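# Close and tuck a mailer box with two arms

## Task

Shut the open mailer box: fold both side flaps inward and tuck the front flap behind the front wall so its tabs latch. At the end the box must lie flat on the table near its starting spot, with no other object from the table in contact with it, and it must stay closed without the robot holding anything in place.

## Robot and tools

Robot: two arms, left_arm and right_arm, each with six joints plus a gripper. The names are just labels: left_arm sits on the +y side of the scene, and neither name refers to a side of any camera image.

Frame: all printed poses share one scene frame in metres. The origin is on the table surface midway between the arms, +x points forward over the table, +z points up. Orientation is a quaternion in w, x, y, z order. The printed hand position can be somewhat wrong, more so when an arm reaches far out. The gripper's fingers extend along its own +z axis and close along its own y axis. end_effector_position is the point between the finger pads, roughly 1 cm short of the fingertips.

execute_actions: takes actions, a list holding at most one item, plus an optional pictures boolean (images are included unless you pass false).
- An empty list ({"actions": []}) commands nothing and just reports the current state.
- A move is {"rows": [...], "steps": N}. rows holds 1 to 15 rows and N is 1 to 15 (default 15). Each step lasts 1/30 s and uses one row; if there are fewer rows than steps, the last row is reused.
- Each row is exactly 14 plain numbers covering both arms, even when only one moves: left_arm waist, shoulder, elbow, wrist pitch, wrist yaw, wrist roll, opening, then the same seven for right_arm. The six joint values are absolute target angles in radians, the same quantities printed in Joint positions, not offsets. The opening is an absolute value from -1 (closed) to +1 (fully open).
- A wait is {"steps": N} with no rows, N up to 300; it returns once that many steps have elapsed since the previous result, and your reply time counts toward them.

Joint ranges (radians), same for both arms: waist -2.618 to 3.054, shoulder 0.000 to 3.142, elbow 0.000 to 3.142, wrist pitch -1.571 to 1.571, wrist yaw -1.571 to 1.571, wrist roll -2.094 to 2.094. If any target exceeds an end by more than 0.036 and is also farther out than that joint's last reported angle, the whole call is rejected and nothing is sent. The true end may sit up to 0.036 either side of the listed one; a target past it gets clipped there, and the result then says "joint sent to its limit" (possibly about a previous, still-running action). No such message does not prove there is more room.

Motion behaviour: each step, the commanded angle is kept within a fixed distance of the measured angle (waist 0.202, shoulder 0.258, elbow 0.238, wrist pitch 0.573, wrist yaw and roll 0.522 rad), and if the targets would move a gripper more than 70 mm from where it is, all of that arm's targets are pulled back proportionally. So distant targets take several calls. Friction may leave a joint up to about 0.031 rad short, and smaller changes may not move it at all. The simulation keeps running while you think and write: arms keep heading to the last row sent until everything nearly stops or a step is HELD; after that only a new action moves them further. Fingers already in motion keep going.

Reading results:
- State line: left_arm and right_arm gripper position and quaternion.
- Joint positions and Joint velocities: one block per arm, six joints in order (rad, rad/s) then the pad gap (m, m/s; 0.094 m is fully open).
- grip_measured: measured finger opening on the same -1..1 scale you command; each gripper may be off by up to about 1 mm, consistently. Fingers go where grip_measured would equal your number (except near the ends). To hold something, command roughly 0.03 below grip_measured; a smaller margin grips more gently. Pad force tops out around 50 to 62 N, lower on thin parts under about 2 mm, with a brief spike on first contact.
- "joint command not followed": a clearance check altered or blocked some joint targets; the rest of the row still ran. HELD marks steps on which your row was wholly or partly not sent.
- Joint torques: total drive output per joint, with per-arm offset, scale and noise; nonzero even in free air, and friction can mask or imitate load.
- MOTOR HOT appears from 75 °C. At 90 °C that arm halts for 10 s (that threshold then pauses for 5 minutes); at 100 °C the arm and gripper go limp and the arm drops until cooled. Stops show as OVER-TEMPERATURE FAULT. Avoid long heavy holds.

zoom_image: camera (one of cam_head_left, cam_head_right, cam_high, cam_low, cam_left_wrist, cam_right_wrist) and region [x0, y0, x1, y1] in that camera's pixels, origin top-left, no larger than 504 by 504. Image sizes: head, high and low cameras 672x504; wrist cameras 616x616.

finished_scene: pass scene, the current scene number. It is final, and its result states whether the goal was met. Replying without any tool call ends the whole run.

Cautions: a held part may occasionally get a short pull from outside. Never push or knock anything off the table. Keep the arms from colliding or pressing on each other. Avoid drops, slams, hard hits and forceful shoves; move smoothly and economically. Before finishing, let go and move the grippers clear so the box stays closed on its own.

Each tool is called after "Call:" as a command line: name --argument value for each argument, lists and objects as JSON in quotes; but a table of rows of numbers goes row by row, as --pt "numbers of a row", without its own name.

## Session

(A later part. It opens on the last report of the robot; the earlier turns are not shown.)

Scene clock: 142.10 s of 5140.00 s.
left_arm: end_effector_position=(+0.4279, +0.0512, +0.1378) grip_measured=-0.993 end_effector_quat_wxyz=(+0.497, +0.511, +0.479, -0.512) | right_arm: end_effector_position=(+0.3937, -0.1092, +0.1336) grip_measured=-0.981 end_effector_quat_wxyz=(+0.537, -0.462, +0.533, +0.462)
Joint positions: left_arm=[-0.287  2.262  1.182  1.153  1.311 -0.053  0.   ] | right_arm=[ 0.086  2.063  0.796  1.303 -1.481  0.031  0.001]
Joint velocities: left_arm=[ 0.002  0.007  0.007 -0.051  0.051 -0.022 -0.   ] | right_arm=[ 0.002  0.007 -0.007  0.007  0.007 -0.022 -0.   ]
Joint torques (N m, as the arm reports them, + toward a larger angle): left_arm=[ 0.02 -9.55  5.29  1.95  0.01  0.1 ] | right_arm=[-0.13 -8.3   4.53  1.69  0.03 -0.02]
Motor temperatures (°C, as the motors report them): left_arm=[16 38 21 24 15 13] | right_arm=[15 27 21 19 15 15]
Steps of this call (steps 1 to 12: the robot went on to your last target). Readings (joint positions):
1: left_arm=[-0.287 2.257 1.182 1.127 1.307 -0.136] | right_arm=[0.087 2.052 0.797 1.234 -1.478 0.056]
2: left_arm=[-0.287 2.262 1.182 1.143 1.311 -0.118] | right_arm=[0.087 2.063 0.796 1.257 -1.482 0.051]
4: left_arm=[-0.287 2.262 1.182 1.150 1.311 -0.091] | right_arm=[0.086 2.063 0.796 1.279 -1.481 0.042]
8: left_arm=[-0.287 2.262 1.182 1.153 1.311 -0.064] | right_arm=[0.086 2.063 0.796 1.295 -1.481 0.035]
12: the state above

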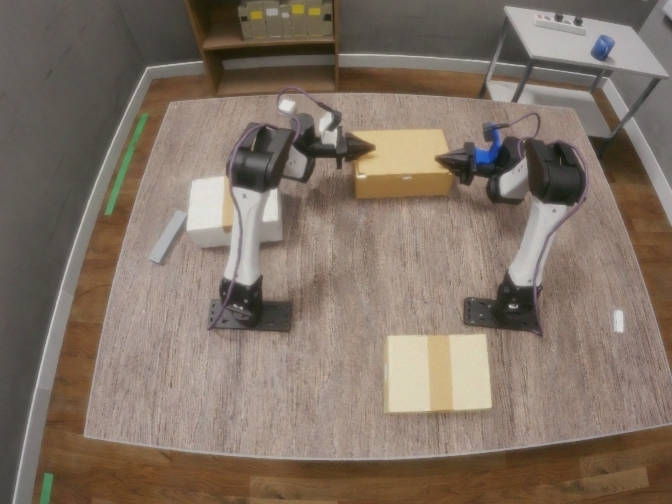

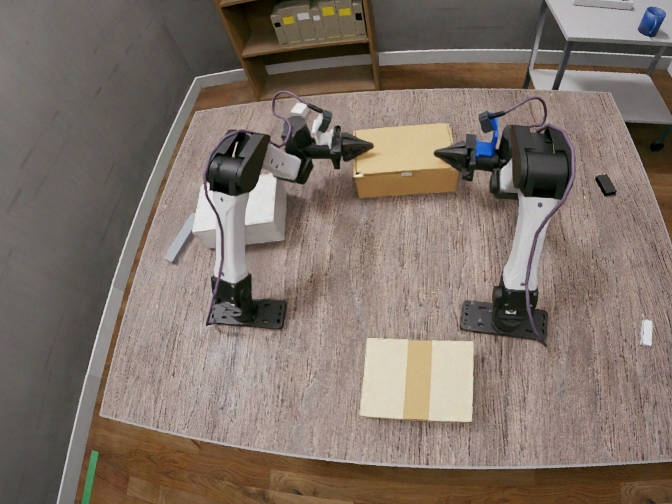

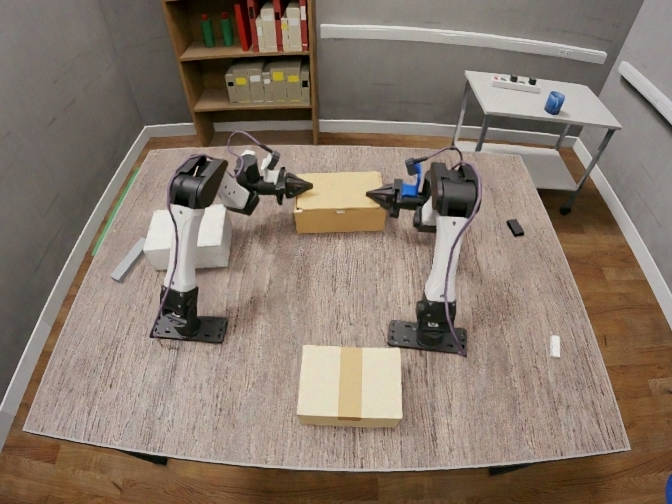

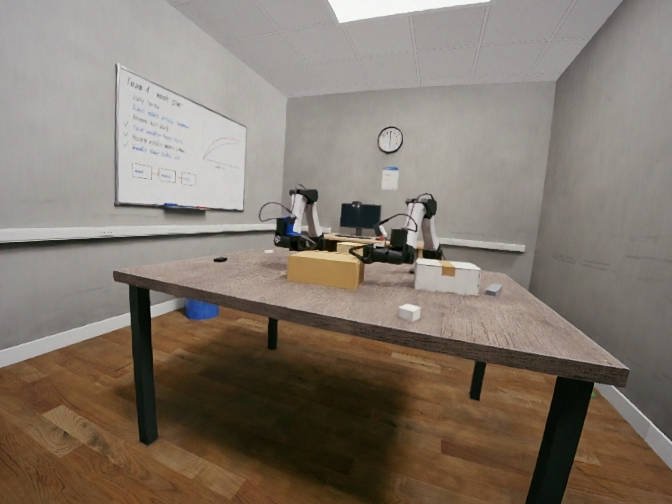

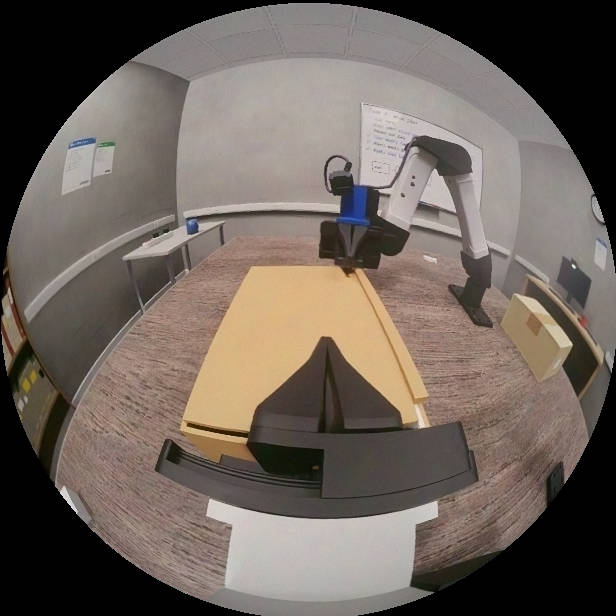

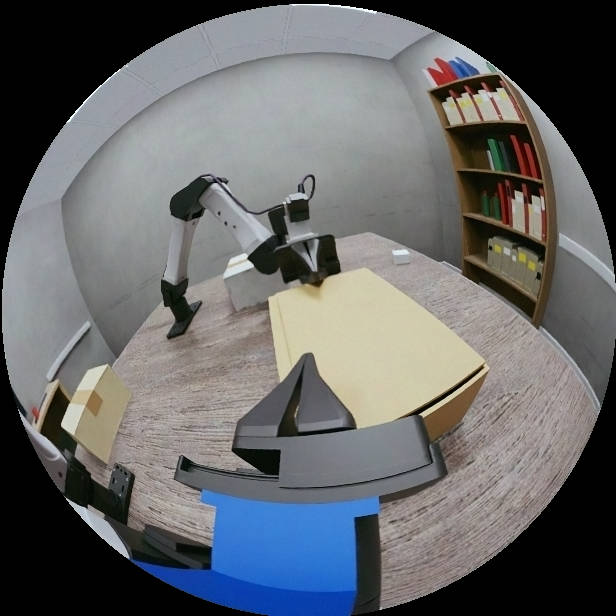

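Press a little more, then look.

Call:
execute_actions --actions '[{"rows":[[-0.29,2.295,1.165,1.15,1.31,-0.04,-1,0.08,2.09,0.78,1.31,-1.48,0.02,-1],[-0.29,2.30,1.165,1.15,1.31,-0.04,-1,0.08,2.10,0.78,1.31,-1.48,0.02,-1],[-0.29,2.305,1.165,1.15,1.31,-0.04,-1,0.08,2.11,0.78,1.31,-1.48,0.02,-1],[-0.29,2.31,1.165,1.15,1.31,-0.04,-1,0.08,2.115,0.78,1.31,-1.48,0.02,-1]],"steps":12}]'

Call:
zoom_image --camera "cam_high" --region '[240,130,440,250]'

Scene clock: 143.73 s of 5140.00 s.
left_arm: end_effector_position=(+0.4279, +0.0512, +0.1356) grip_measured=-0.993 end_effector_quat_wxyz=(+0.500, +0.514, +0.476, -0.509) | right_arm: end_effector_position=(+0.3936, -0.1094, +0.1297) grip_measured=-0.981 end_effector_quat_wxyz=(+0.538, -0.465, +0.531, +0.460)
Joint positions: left_arm=[-0.287  2.27   1.182  1.164  1.312 -0.045  0.   ] | right_arm=[ 0.085  2.08   0.796  1.326 -1.484  0.03   0.001]
Joint velocities: left_arm=[ 0.007 -0.002 -0.002  0.037  0.037 -0.037 -0.   ] | right_arm=[-0.012 -0.002  0.002 -0.037  0.066 -0.051 -0.   ]
Joint torques (N m, as the arm reports them, + toward a larger angle): left_arm=[ 0.04 -8.46  5.26  1.72 -0.01  0.07] | right_arm=[-0.02 -6.88  4.4   1.44  0.06 -0.02]
Motor temperatures (°C, as the motors report them): left_arm=[16 38 21 24 15 13] | right_arm=[15 27 21 19 15 15]
Steps of this call (steps 1 to 30: the robot went on to your last target; steps 31 to 37: nothing new was sent; steps 38 to 49: all 12 steps of this action). Readings (joint positions):
38: left_arm=[-0.287 2.262 1.182 1.154 1.311 -0.046] | right_arm=[0.086 2.064 0.796 1.307 -1.481 0.029]
39: left_arm=[-0.287 2.263 1.182 1.154 1.311 -0.046] | right_arm=[0.086 2.067 0.796 1.308 -1.481 0.029]
41: left_arm=[-0.287 2.269 1.182 1.159 1.311 -0.046] | right_arm=[0.086 2.079 0.796 1.313 -1.482 0.030]
45: left_arm=[-0.287 2.270 1.182 1.164 1.312 -0.045] | right_arm=[0.085 2.080 0.796 1.325 -1.484 0.030]
49: the state above

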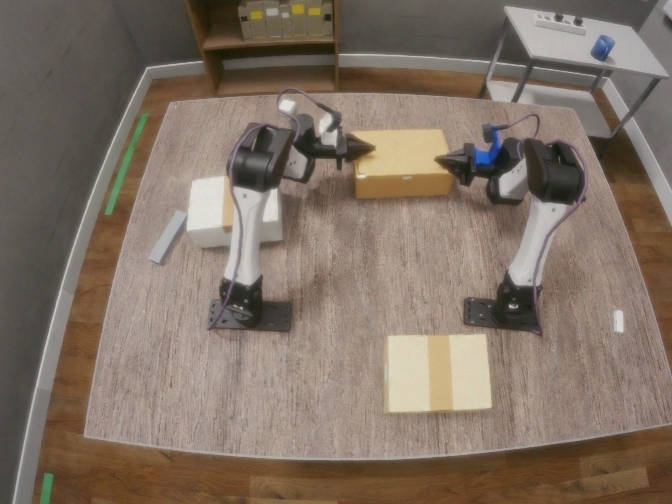

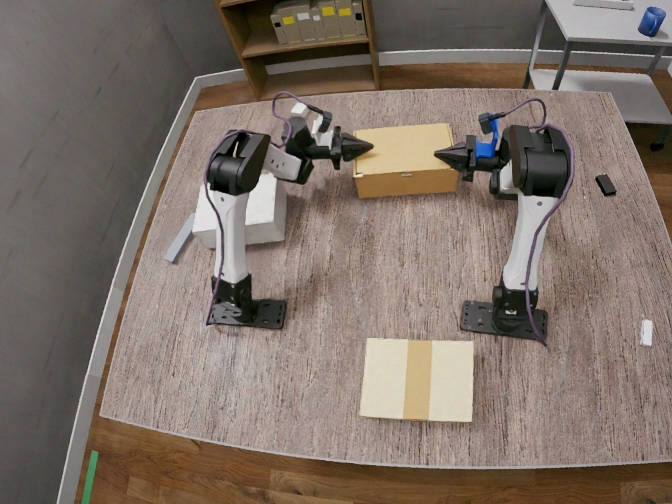

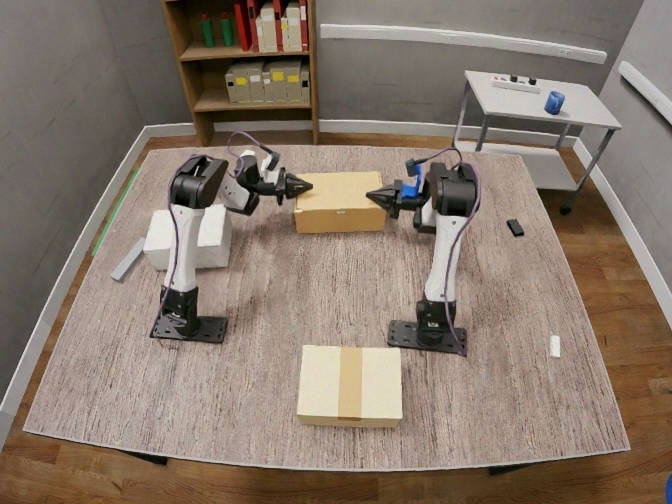

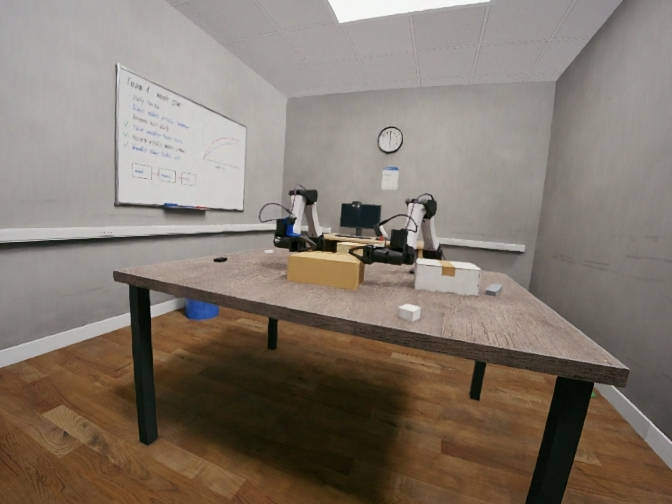

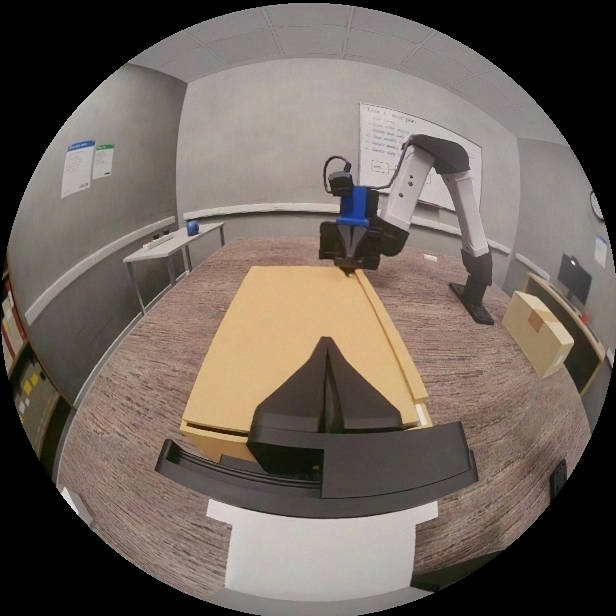

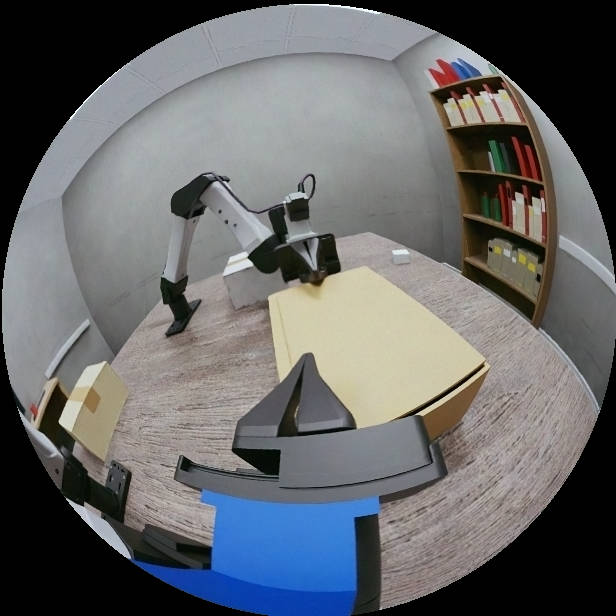

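Region (240, 130, 440, 250) of cam_high's 672x504 image, scaled by 2.520, with more detail than that image has; it fills the top 302 rows of this view, and the rest is white.

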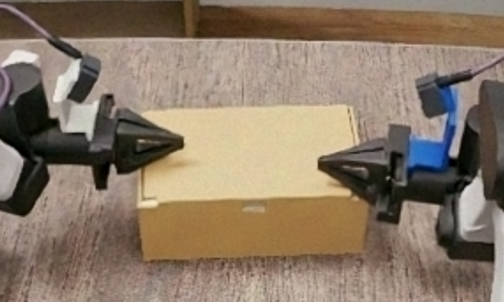

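Call:
execute_actions --actions '[{"rows":[[-0.29,2.27,1.175,1.15,1.31,-0.04,-1,0.08,2.07,0.79,1.31,-1.48,0.02,-1],[-0.29,2.25,1.175,1.14,1.31,-0.04,-1,0.08,2.05,0.79,1.29,-1.48,0.02,-1],[-0.29,2.23,1.175,1.12,1.31,-0.04,-1,0.08,2.03,0.79,1.27,-1.48,0.02,-1],[-0.29,2.21,1.175,1.10,1.31,-0.04,-1,0.08,2.01,0.79,1.25,-1.48,0.02,-1],[-0.29,2.19,1.175,1.08,1.31,-0.04,-1,0.08,1.99,0.79,1.23,-1.48,0.02,-1]]}]'

Scene clock: 144.90 s of 5140.00 s.
left_arm: end_effector_position=(+0.4256, +0.0519, +0.1656) grip_measured=-0.993 end_effector_quat_wxyz=(+0.508, +0.518, +0.468, -0.505) | right_arm: end_effector_position=(+0.3918, -0.1093, +0.1508) grip_measured=-0.981 end_effector_quat_wxyz=(+0.540, -0.466, +0.530, +0.459)
Joint positions: left_arm=[-0.287  2.189  1.182  1.109  1.312 -0.045  0.   ] | right_arm=[ 0.085  1.998  0.796  1.248 -1.484  0.028  0.001]
Joint velocities: left_arm=[ 0.002 -0.002  0.002  0.022 -0.022 -0.007 -0.001] | right_arm=[ 0.017 -0.002 -0.022 -0.081 -0.022  0.007  0.   ]
Joint torques (N m, as the arm reports them, + toward a larger angle): left_arm=[  0.14 -11.44   6.65   1.61  -0.02   0.07] | right_arm=[ -0.07 -10.     5.88   1.49   0.06   0.  ]
Motor temperatures (°C, as the motors report them): left_arm=[16 37 21 24 15 13] | right_arm=[15 27 21 19 15 15]
Steps of this call (steps 1 to 15: the robot went on to your last target; steps 16 to 20: nothing new was sent; steps 21 to 35: all 15 steps of this action). Readings (joint positions):
21: left_arm=[-0.287 2.270 1.182 1.164 1.312 -0.045] | right_arm=[0.085 2.079 0.796 1.326 -1.484 0.030]
22: left_arm=[-0.287 2.268 1.182 1.164 1.312 -0.045] | right_arm=[0.085 2.076 0.796 1.322 -1.484 0.030]
24: left_arm=[-0.287 2.256 1.182 1.148 1.312 -0.045] | right_arm=[0.085 2.061 0.796 1.300 -1.484 0.029]
28: left_arm=[-0.287 2.204 1.182 1.120 1.312 -0.045] | right_arm=[0.085 2.007 0.796 1.267 -1.484 0.029]
35: the state above

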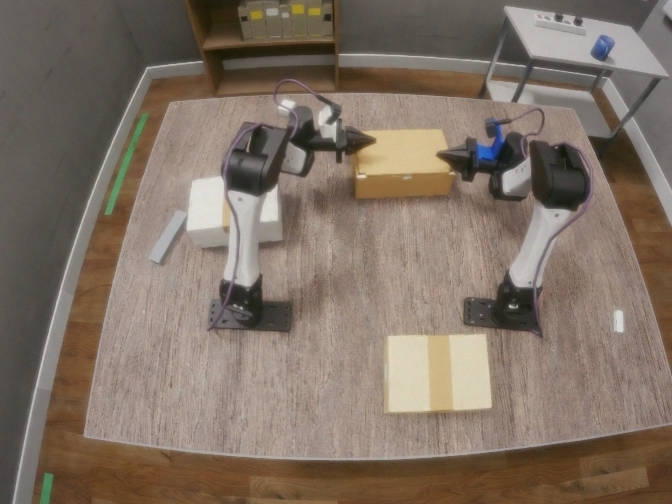

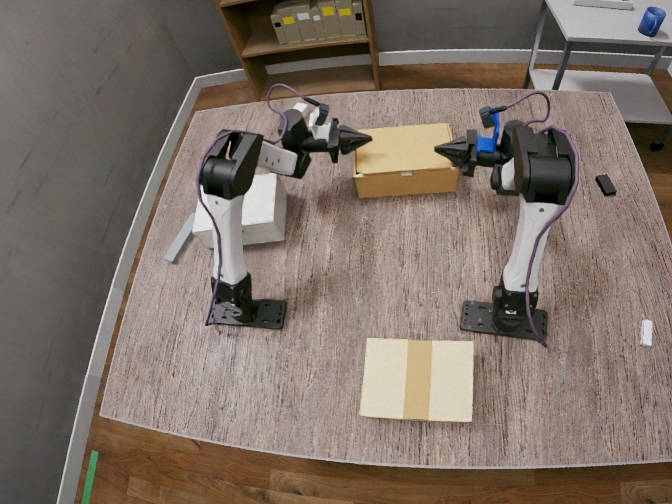

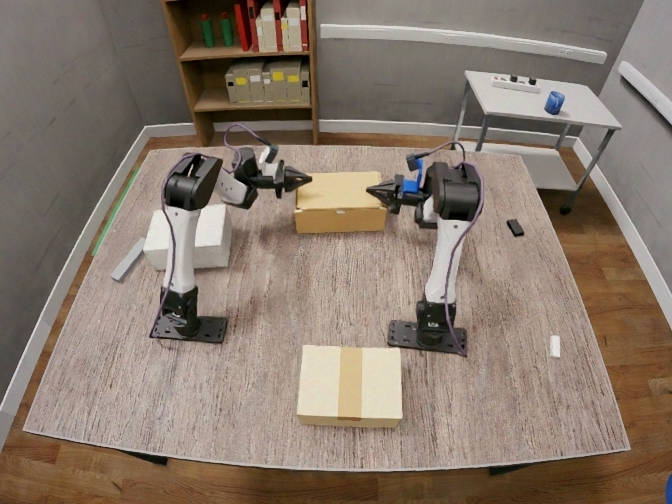

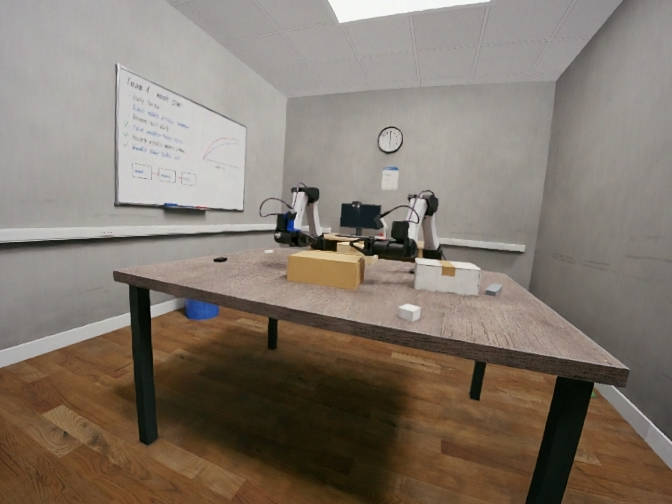

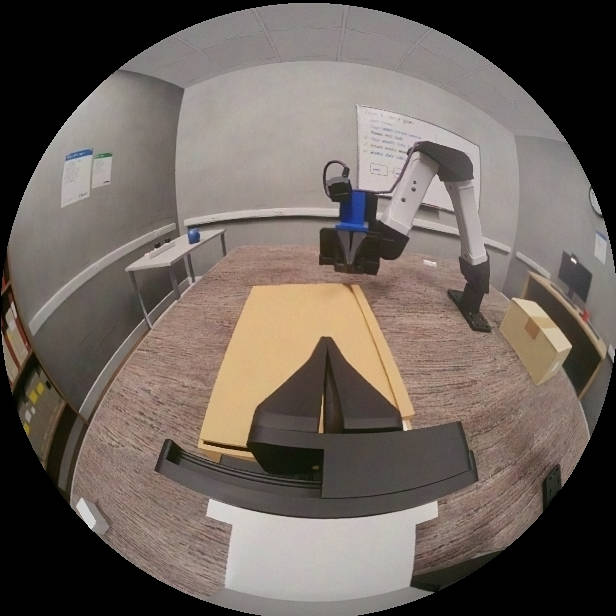

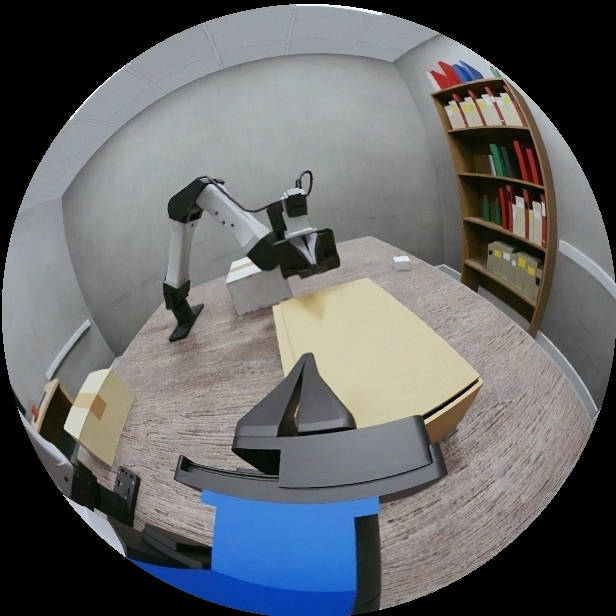

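Call:
execute_actions --actions '[{"rows":[[-0.29,2.19,1.175,1.08,1.31,-0.04,-1,0.05,1.99,0.79,1.23,-1.48,0.02,-1],[-0.29,2.19,1.175,1.08,1.31,-0.04,-1,0.02,1.99,0.79,1.23,-1.48,0.02,-1],[-0.29,2.19,1.175,1.08,1.31,-0.04,-1,-0.02,1.99,0.79,1.23,-1.48,0.02,-1],[-0.29,2.19,1.175,1.08,1.31,-0.04,-1,-0.06,1.99,0.79,1.23,-1.48,0.02,-1],[-0.29,2.19,1.175,1.08,1.31,-0.04,-1,-0.10,1.99,0.79,1.23,-1.48,0.02,-1],[-0.29,2.19,1.175,1.08,1.31,-0.04,-1,-0.13,1.99,0.79,1.23,-1.48,0.02,-1],[-0.29,2.19,1.175,1.08,1.31,-0.04,-1,-0.14,1.99,0.78,1.23,-1.48,0.02,-1],[-0.29,2.19,1.175,1.08,1.31,-0.04,-1,-0.14,1.99,0.77,1.25,-1.48,0.02,-1],[-0.29,2.19,1.175,1.08,1.31,-0.04,-1,-0.14,2.03,0.76,1.29,-1.48,0.02,-1],[-0.29,2.19,1.175,1.08,1.31,-0.04,-1,-0.14,2.07,0.75,1.34,-1.48,0.02,-1],[-0.29,2.19,1.175,1.08,1.31,-0.04,-1,-0.14,2.11,0.74,1.39,-1.48,0.02,-1],[-0.29,2.19,1.175,1.08,1.31,-0.04,-1,-0.14,2.15,0.73,1.44,-1.48,0.02,-1],[-0.29,2.19,1.175,1.08,1.31,-0.04,-1,-0.14,2.19,0.72,1.48,-1.48,0.02,-1],[-0.29,2.19,1.175,1.08,1.31,-0.04,-1,-0.14,2.22,0.71,1.52,-1.48,0.02,-1]]}]' --pictures false

Call:
execute_actions --actions '[{"rows":[[-0.29,2.19,1.175,1.08,1.31,-0.04,-1,-0.14,2.22,0.71,1.52,-1.48,0.02,-1],[-0.29,2.19,1.175,1.08,1.31,-0.04,-1,-0.14,2.22,0.71,1.52,-1.48,0.02,-1],[-0.29,2.19,1.175,1.08,1.31,-0.04,-1,-0.13,2.22,0.71,1.52,-1.48,0.02,-1],[-0.29,2.19,1.175,1.08,1.31,-0.04,-1,-0.12,2.22,0.71,1.52,-1.48,0.02,-1],[-0.29,2.19,1.175,1.08,1.31,-0.04,-1,-0.11,2.22,0.71,1.52,-1.48,0.02,-1],[-0.29,2.19,1.175,1.08,1.31,-0.04,-1,-0.10,2.22,0.71,1.52,-1.48,0.02,-1],[-0.29,2.19,1.175,1.08,1.31,-0.04,-1,-0.09,2.22,0.71,1.52,-1.48,0.02,-1],[-0.29,2.19,1.175,1.08,1.31,-0.04,-1,-0.08,2.22,0.71,1.52,-1.48,0.02,-1],[-0.29,2.19,1.175,1.08,1.31,-0.04,-1,-0.07,2.22,0.71,1.52,-1.48,0.02,-1],[-0.29,2.19,1.175,1.08,1.31,-0.04,-1,-0.06,2.22,0.71,1.52,-1.48,0.02,-1],[-0.29,2.19,1.175,1.08,1.31,-0.04,-1,-0.05,2.22,0.71,1.52,-1.48,0.02,-1]]}]'

Scene clock: 147.67 s of 5140.00 s.
left_arm: end_effector_position=(+0.4257, +0.0519, +0.1647) grip_measured=-0.993 end_effector_quat_wxyz=(+0.506, +0.517, +0.470, -0.506) | right_arm: end_effector_position=(+0.4073, -0.1972, +0.0967) grip_measured=-0.981 end_effector_quat_wxyz=(+0.577, -0.383, +0.595, +0.407)
Joint positions: left_arm=[-0.287  2.189  1.182  1.101  1.312 -0.045  0.   ] | right_arm=[-0.149  2.168  0.742  1.411 -1.479  0.027  0.001]
Joint velocities: left_arm=[-0.017  0.002  0.002 -0.051 -0.022 -0.022 -0.001] | right_arm=[ 0.027  1.072 -0.369  0.418 -0.007  0.037 -0.   ]
Joint torques (N m, as the arm reports them, + toward a larger angle): left_arm=[  0.07 -11.41   6.66   1.64  -0.02   0.07] | right_arm=[  0.65 -10.84   4.09   2.    -0.01  -0.01]
Motor temperatures (°C, as the motors report them): left_arm=[16 38 21 24 15 13] | right_arm=[15 27 21 19 15 15]
Steps of this call (steps 1 to 15: the robot went on to your last target; steps 16 to 68: nothing new was sent; steps 69 to 83: all 15 steps of this action). Readings (joint positions):
69: left_arm=[-0.287 2.189 1.182 1.101 1.312 -0.045] | right_arm=[0.083 1.998 0.796 1.240 -1.484 0.028]
70: left_arm=[-0.287 2.189 1.182 1.101 1.312 -0.045] | right_arm=[0.075 1.998 0.796 1.240 -1.484 0.028]
72: left_arm=[-0.287 2.189 1.182 1.101 1.312 -0.045] | right_arm=[0.032 1.998 0.796 1.240 -1.484 0.028]
76: left_arm=[-0.287 2.189 1.182 1.101 1.312 -0.045] | right_arm=[-0.120 1.998 0.796 1.239 -1.482 0.028]
83: the state above

Scene clock: 148.17 s of 5140.00 s.
left_arm: end_effector_position=(+0.4257, +0.0519, +0.1647) grip_measured=-0.993 end_effector_quat_wxyz=(+0.506, +0.517, +0.470, -0.506) | right_arm: end_effector_position=(+0.3915, -0.1591, +0.0785) grip_measured=-0.981 end_effector_quat_wxyz=(+0.557, -0.410, +0.577, +0.435)
Joint positions: left_arm=[-0.287  2.189  1.182  1.101  1.312 -0.045  0.   ] | right_arm=[-0.054  2.233  0.714  1.501 -1.479  0.027  0.001]
Joint velocities: left_arm=[ 0.027 -0.002 -0.012  0.022  0.037  0.007  0.001] | right_arm=[ 0.027  0.012 -0.012  0.022 -0.037 -0.007  0.   ]
Joint torques (N m, as the arm reports them, + toward a larger angle): left_arm=[  0.05 -11.4    6.67   1.64  -0.01   0.07] | right_arm=[  0.42 -10.65   3.97   1.78  -0.03   0.  ]
Motor temperatures (°C, as the motors report them): left_arm=[16 38 21 24 15 13] | right_arm=[15 27 21 19 15 15]
Steps of this call (steps 1 to 15: all 15 steps of this action). Readings (joint positions):
1: left_arm=[-0.287 2.189 1.182 1.101 1.312 -0.045] | right_arm=[-0.148 2.199 0.730 1.422 -1.479 0.027]
2: left_arm=[-0.287 2.189 1.182 1.101 1.312 -0.045] | right_arm=[-0.148 2.220 0.721 1.429 -1.479 0.027]
4: left_arm=[-0.287 2.189 1.182 1.101 1.312 -0.045] | right_arm=[-0.144 2.233 0.714 1.442 -1.479 0.027]
8: left_arm=[-0.287 2.189 1.182 1.101 1.312 -0.045] | right_arm=[-0.110 2.233 0.714 1.481 -1.479 0.027]
15: the state above

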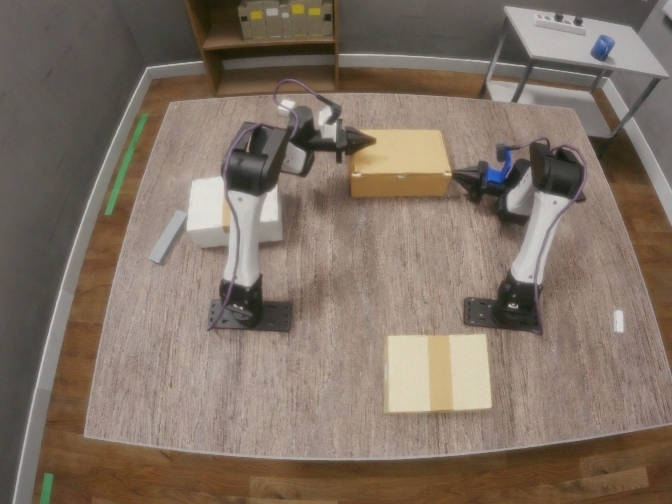

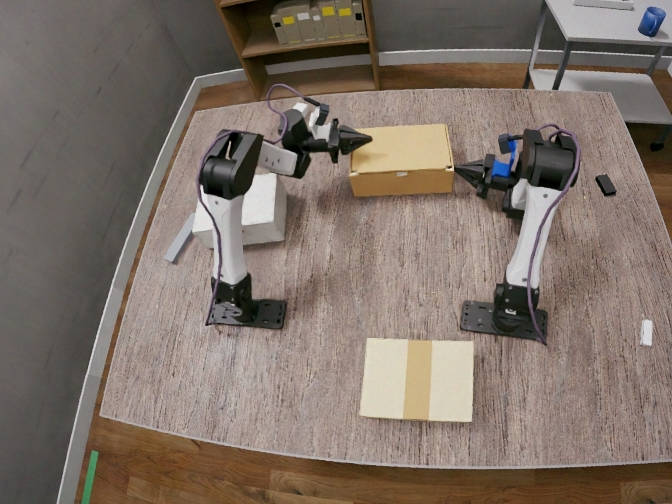

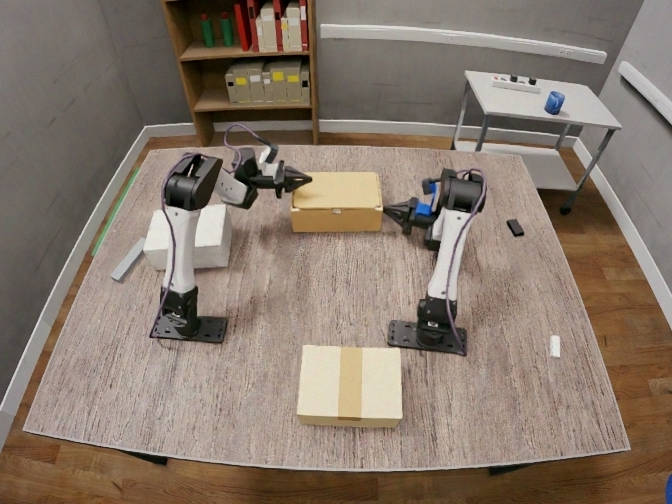

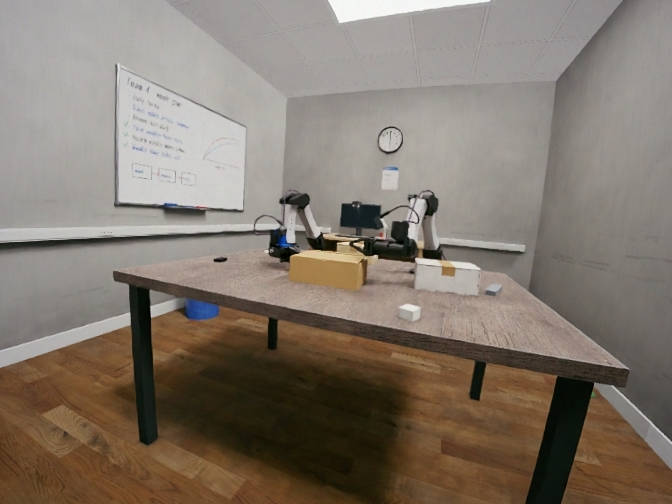

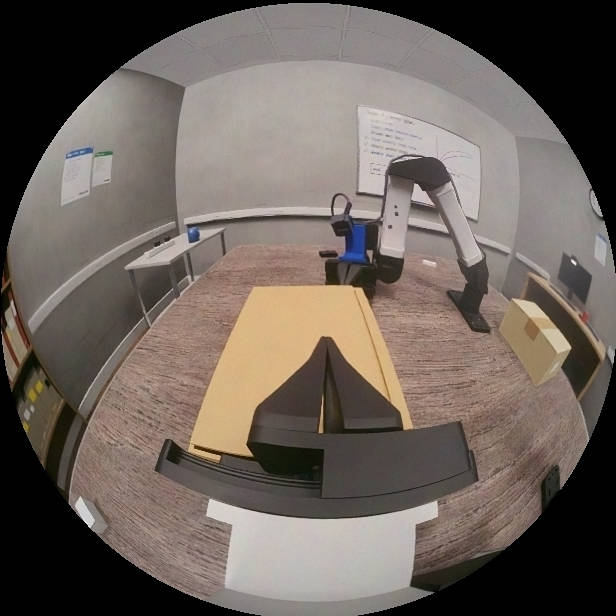

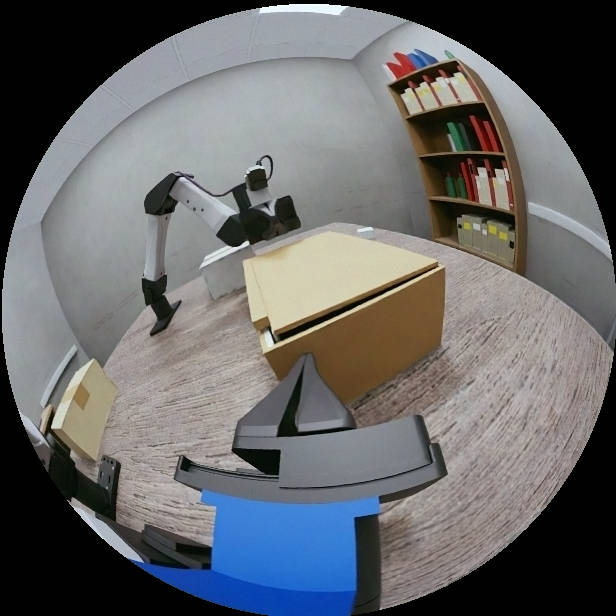

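Call:
execute_actions --actions '[{"rows":[[-0.29,2.17,1.175,1.08,1.31,-0.04,-1,-0.04,2.22,0.71,1.52,-1.48,0.02,-1],[-0.29,2.15,1.175,1.08,1.31,-0.04,-1,-0.03,2.22,0.71,1.52,-1.48,0.02,-1],[-0.29,2.13,1.175,1.08,1.31,-0.04,-1,-0.025,2.22,0.71,1.52,-1.48,0.02,-1],[-0.29,2.11,1.175,1.08,1.31,-0.04,-1,-0.025,2.22,0.71,1.52,-1.48,0.02,-1],[-0.29,2.1,1.175,1.08,1.31,-0.04,-1,-0.025,2.22,0.71,1.52,-1.48,0.02,-1],[-0.29,2.1,1.175,1.08,1.31,-0.04,-1,-0.025,2.22,0.71,1.52,-1.48,0.02,-1],[-0.29,2.1,1.175,1.08,1.31,-0.04,-1,-0.05,2.22,0.71,1.52,-1.48,0.02,-1],[-0.29,2.1,1.175,1.08,1.31,-0.04,-1,-0.08,2.22,0.71,1.52,-1.48,0.02,-1],[-0.29,2.1,1.175,1.08,1.31,-0.04,-1,-0.11,2.22,0.71,1.52,-1.48,0.02,-1],[-0.29,2.1,1.175,1.08,1.31,-0.04,-1,-0.14,2.22,0.71,1.52,-1.48,0.02,-1]]}]' --pictures false

Call:
finished_scene --scene 1

Scene clock: 149.80 s of 5140.00 s.
left_arm: end_effector_position=(+0.4195, +0.0539, +0.2052) grip_measured=-0.993 end_effector_quat_wxyz=(+0.530, +0.530, +0.444, -0.491) | right_arm: end_effector_position=(+0.3991, -0.1936, +0.0789) grip_measured=-0.981 end_effector_quat_wxyz=(+0.577, -0.384, +0.594, +0.408)
Joint positions: left_arm=[-0.287  2.096  1.182  1.09   1.312 -0.045  0.   ] | right_arm=[-0.146  2.233  0.714  1.506 -1.479  0.027  0.001]
Joint velocities: left_arm=[-0.002 -0.017  0.012 -0.066 -0.066  0.007 -0.   ] | right_arm=[-0.037  0.007 -0.027 -0.007 -0.051 -0.051  0.   ]
Joint torques (N m, as the arm reports them, + toward a larger angle): left_arm=[  0.05 -10.75   7.15   1.7   -0.06   0.06] | right_arm=[  1.01 -10.69   4.     1.75  -0.03   0.  ]
Motor temperatures (°C, as the motors report them): left_arm=[16 38 21 24 15 13] | right_arm=[15 27 20 19 15 15]
Steps of this call (steps 1 to 15: the robot went on to your last target; steps 16 to 34: nothing new was sent; steps 35 to 49: all 15 steps of this action). Readings (joint positions):
35: left_arm=[-0.287 2.189 1.182 1.101 1.312 -0.045] | right_arm=[-0.054 2.233 0.714 1.506 -1.479 0.027]
36: left_arm=[-0.287 2.186 1.182 1.099 1.312 -0.045] | right_arm=[-0.052 2.233 0.714 1.506 -1.479 0.027]
38: left_arm=[-0.287 2.168 1.182 1.089 1.312 -0.045] | right_arm=[-0.045 2.233 0.714 1.506 -1.479 0.027]
42: left_arm=[-0.287 2.108 1.182 1.088 1.312 -0.045] | right_arm=[-0.040 2.233 0.714 1.506 -1.479 0.027]
49: the state above

The scene is finished: the task was done.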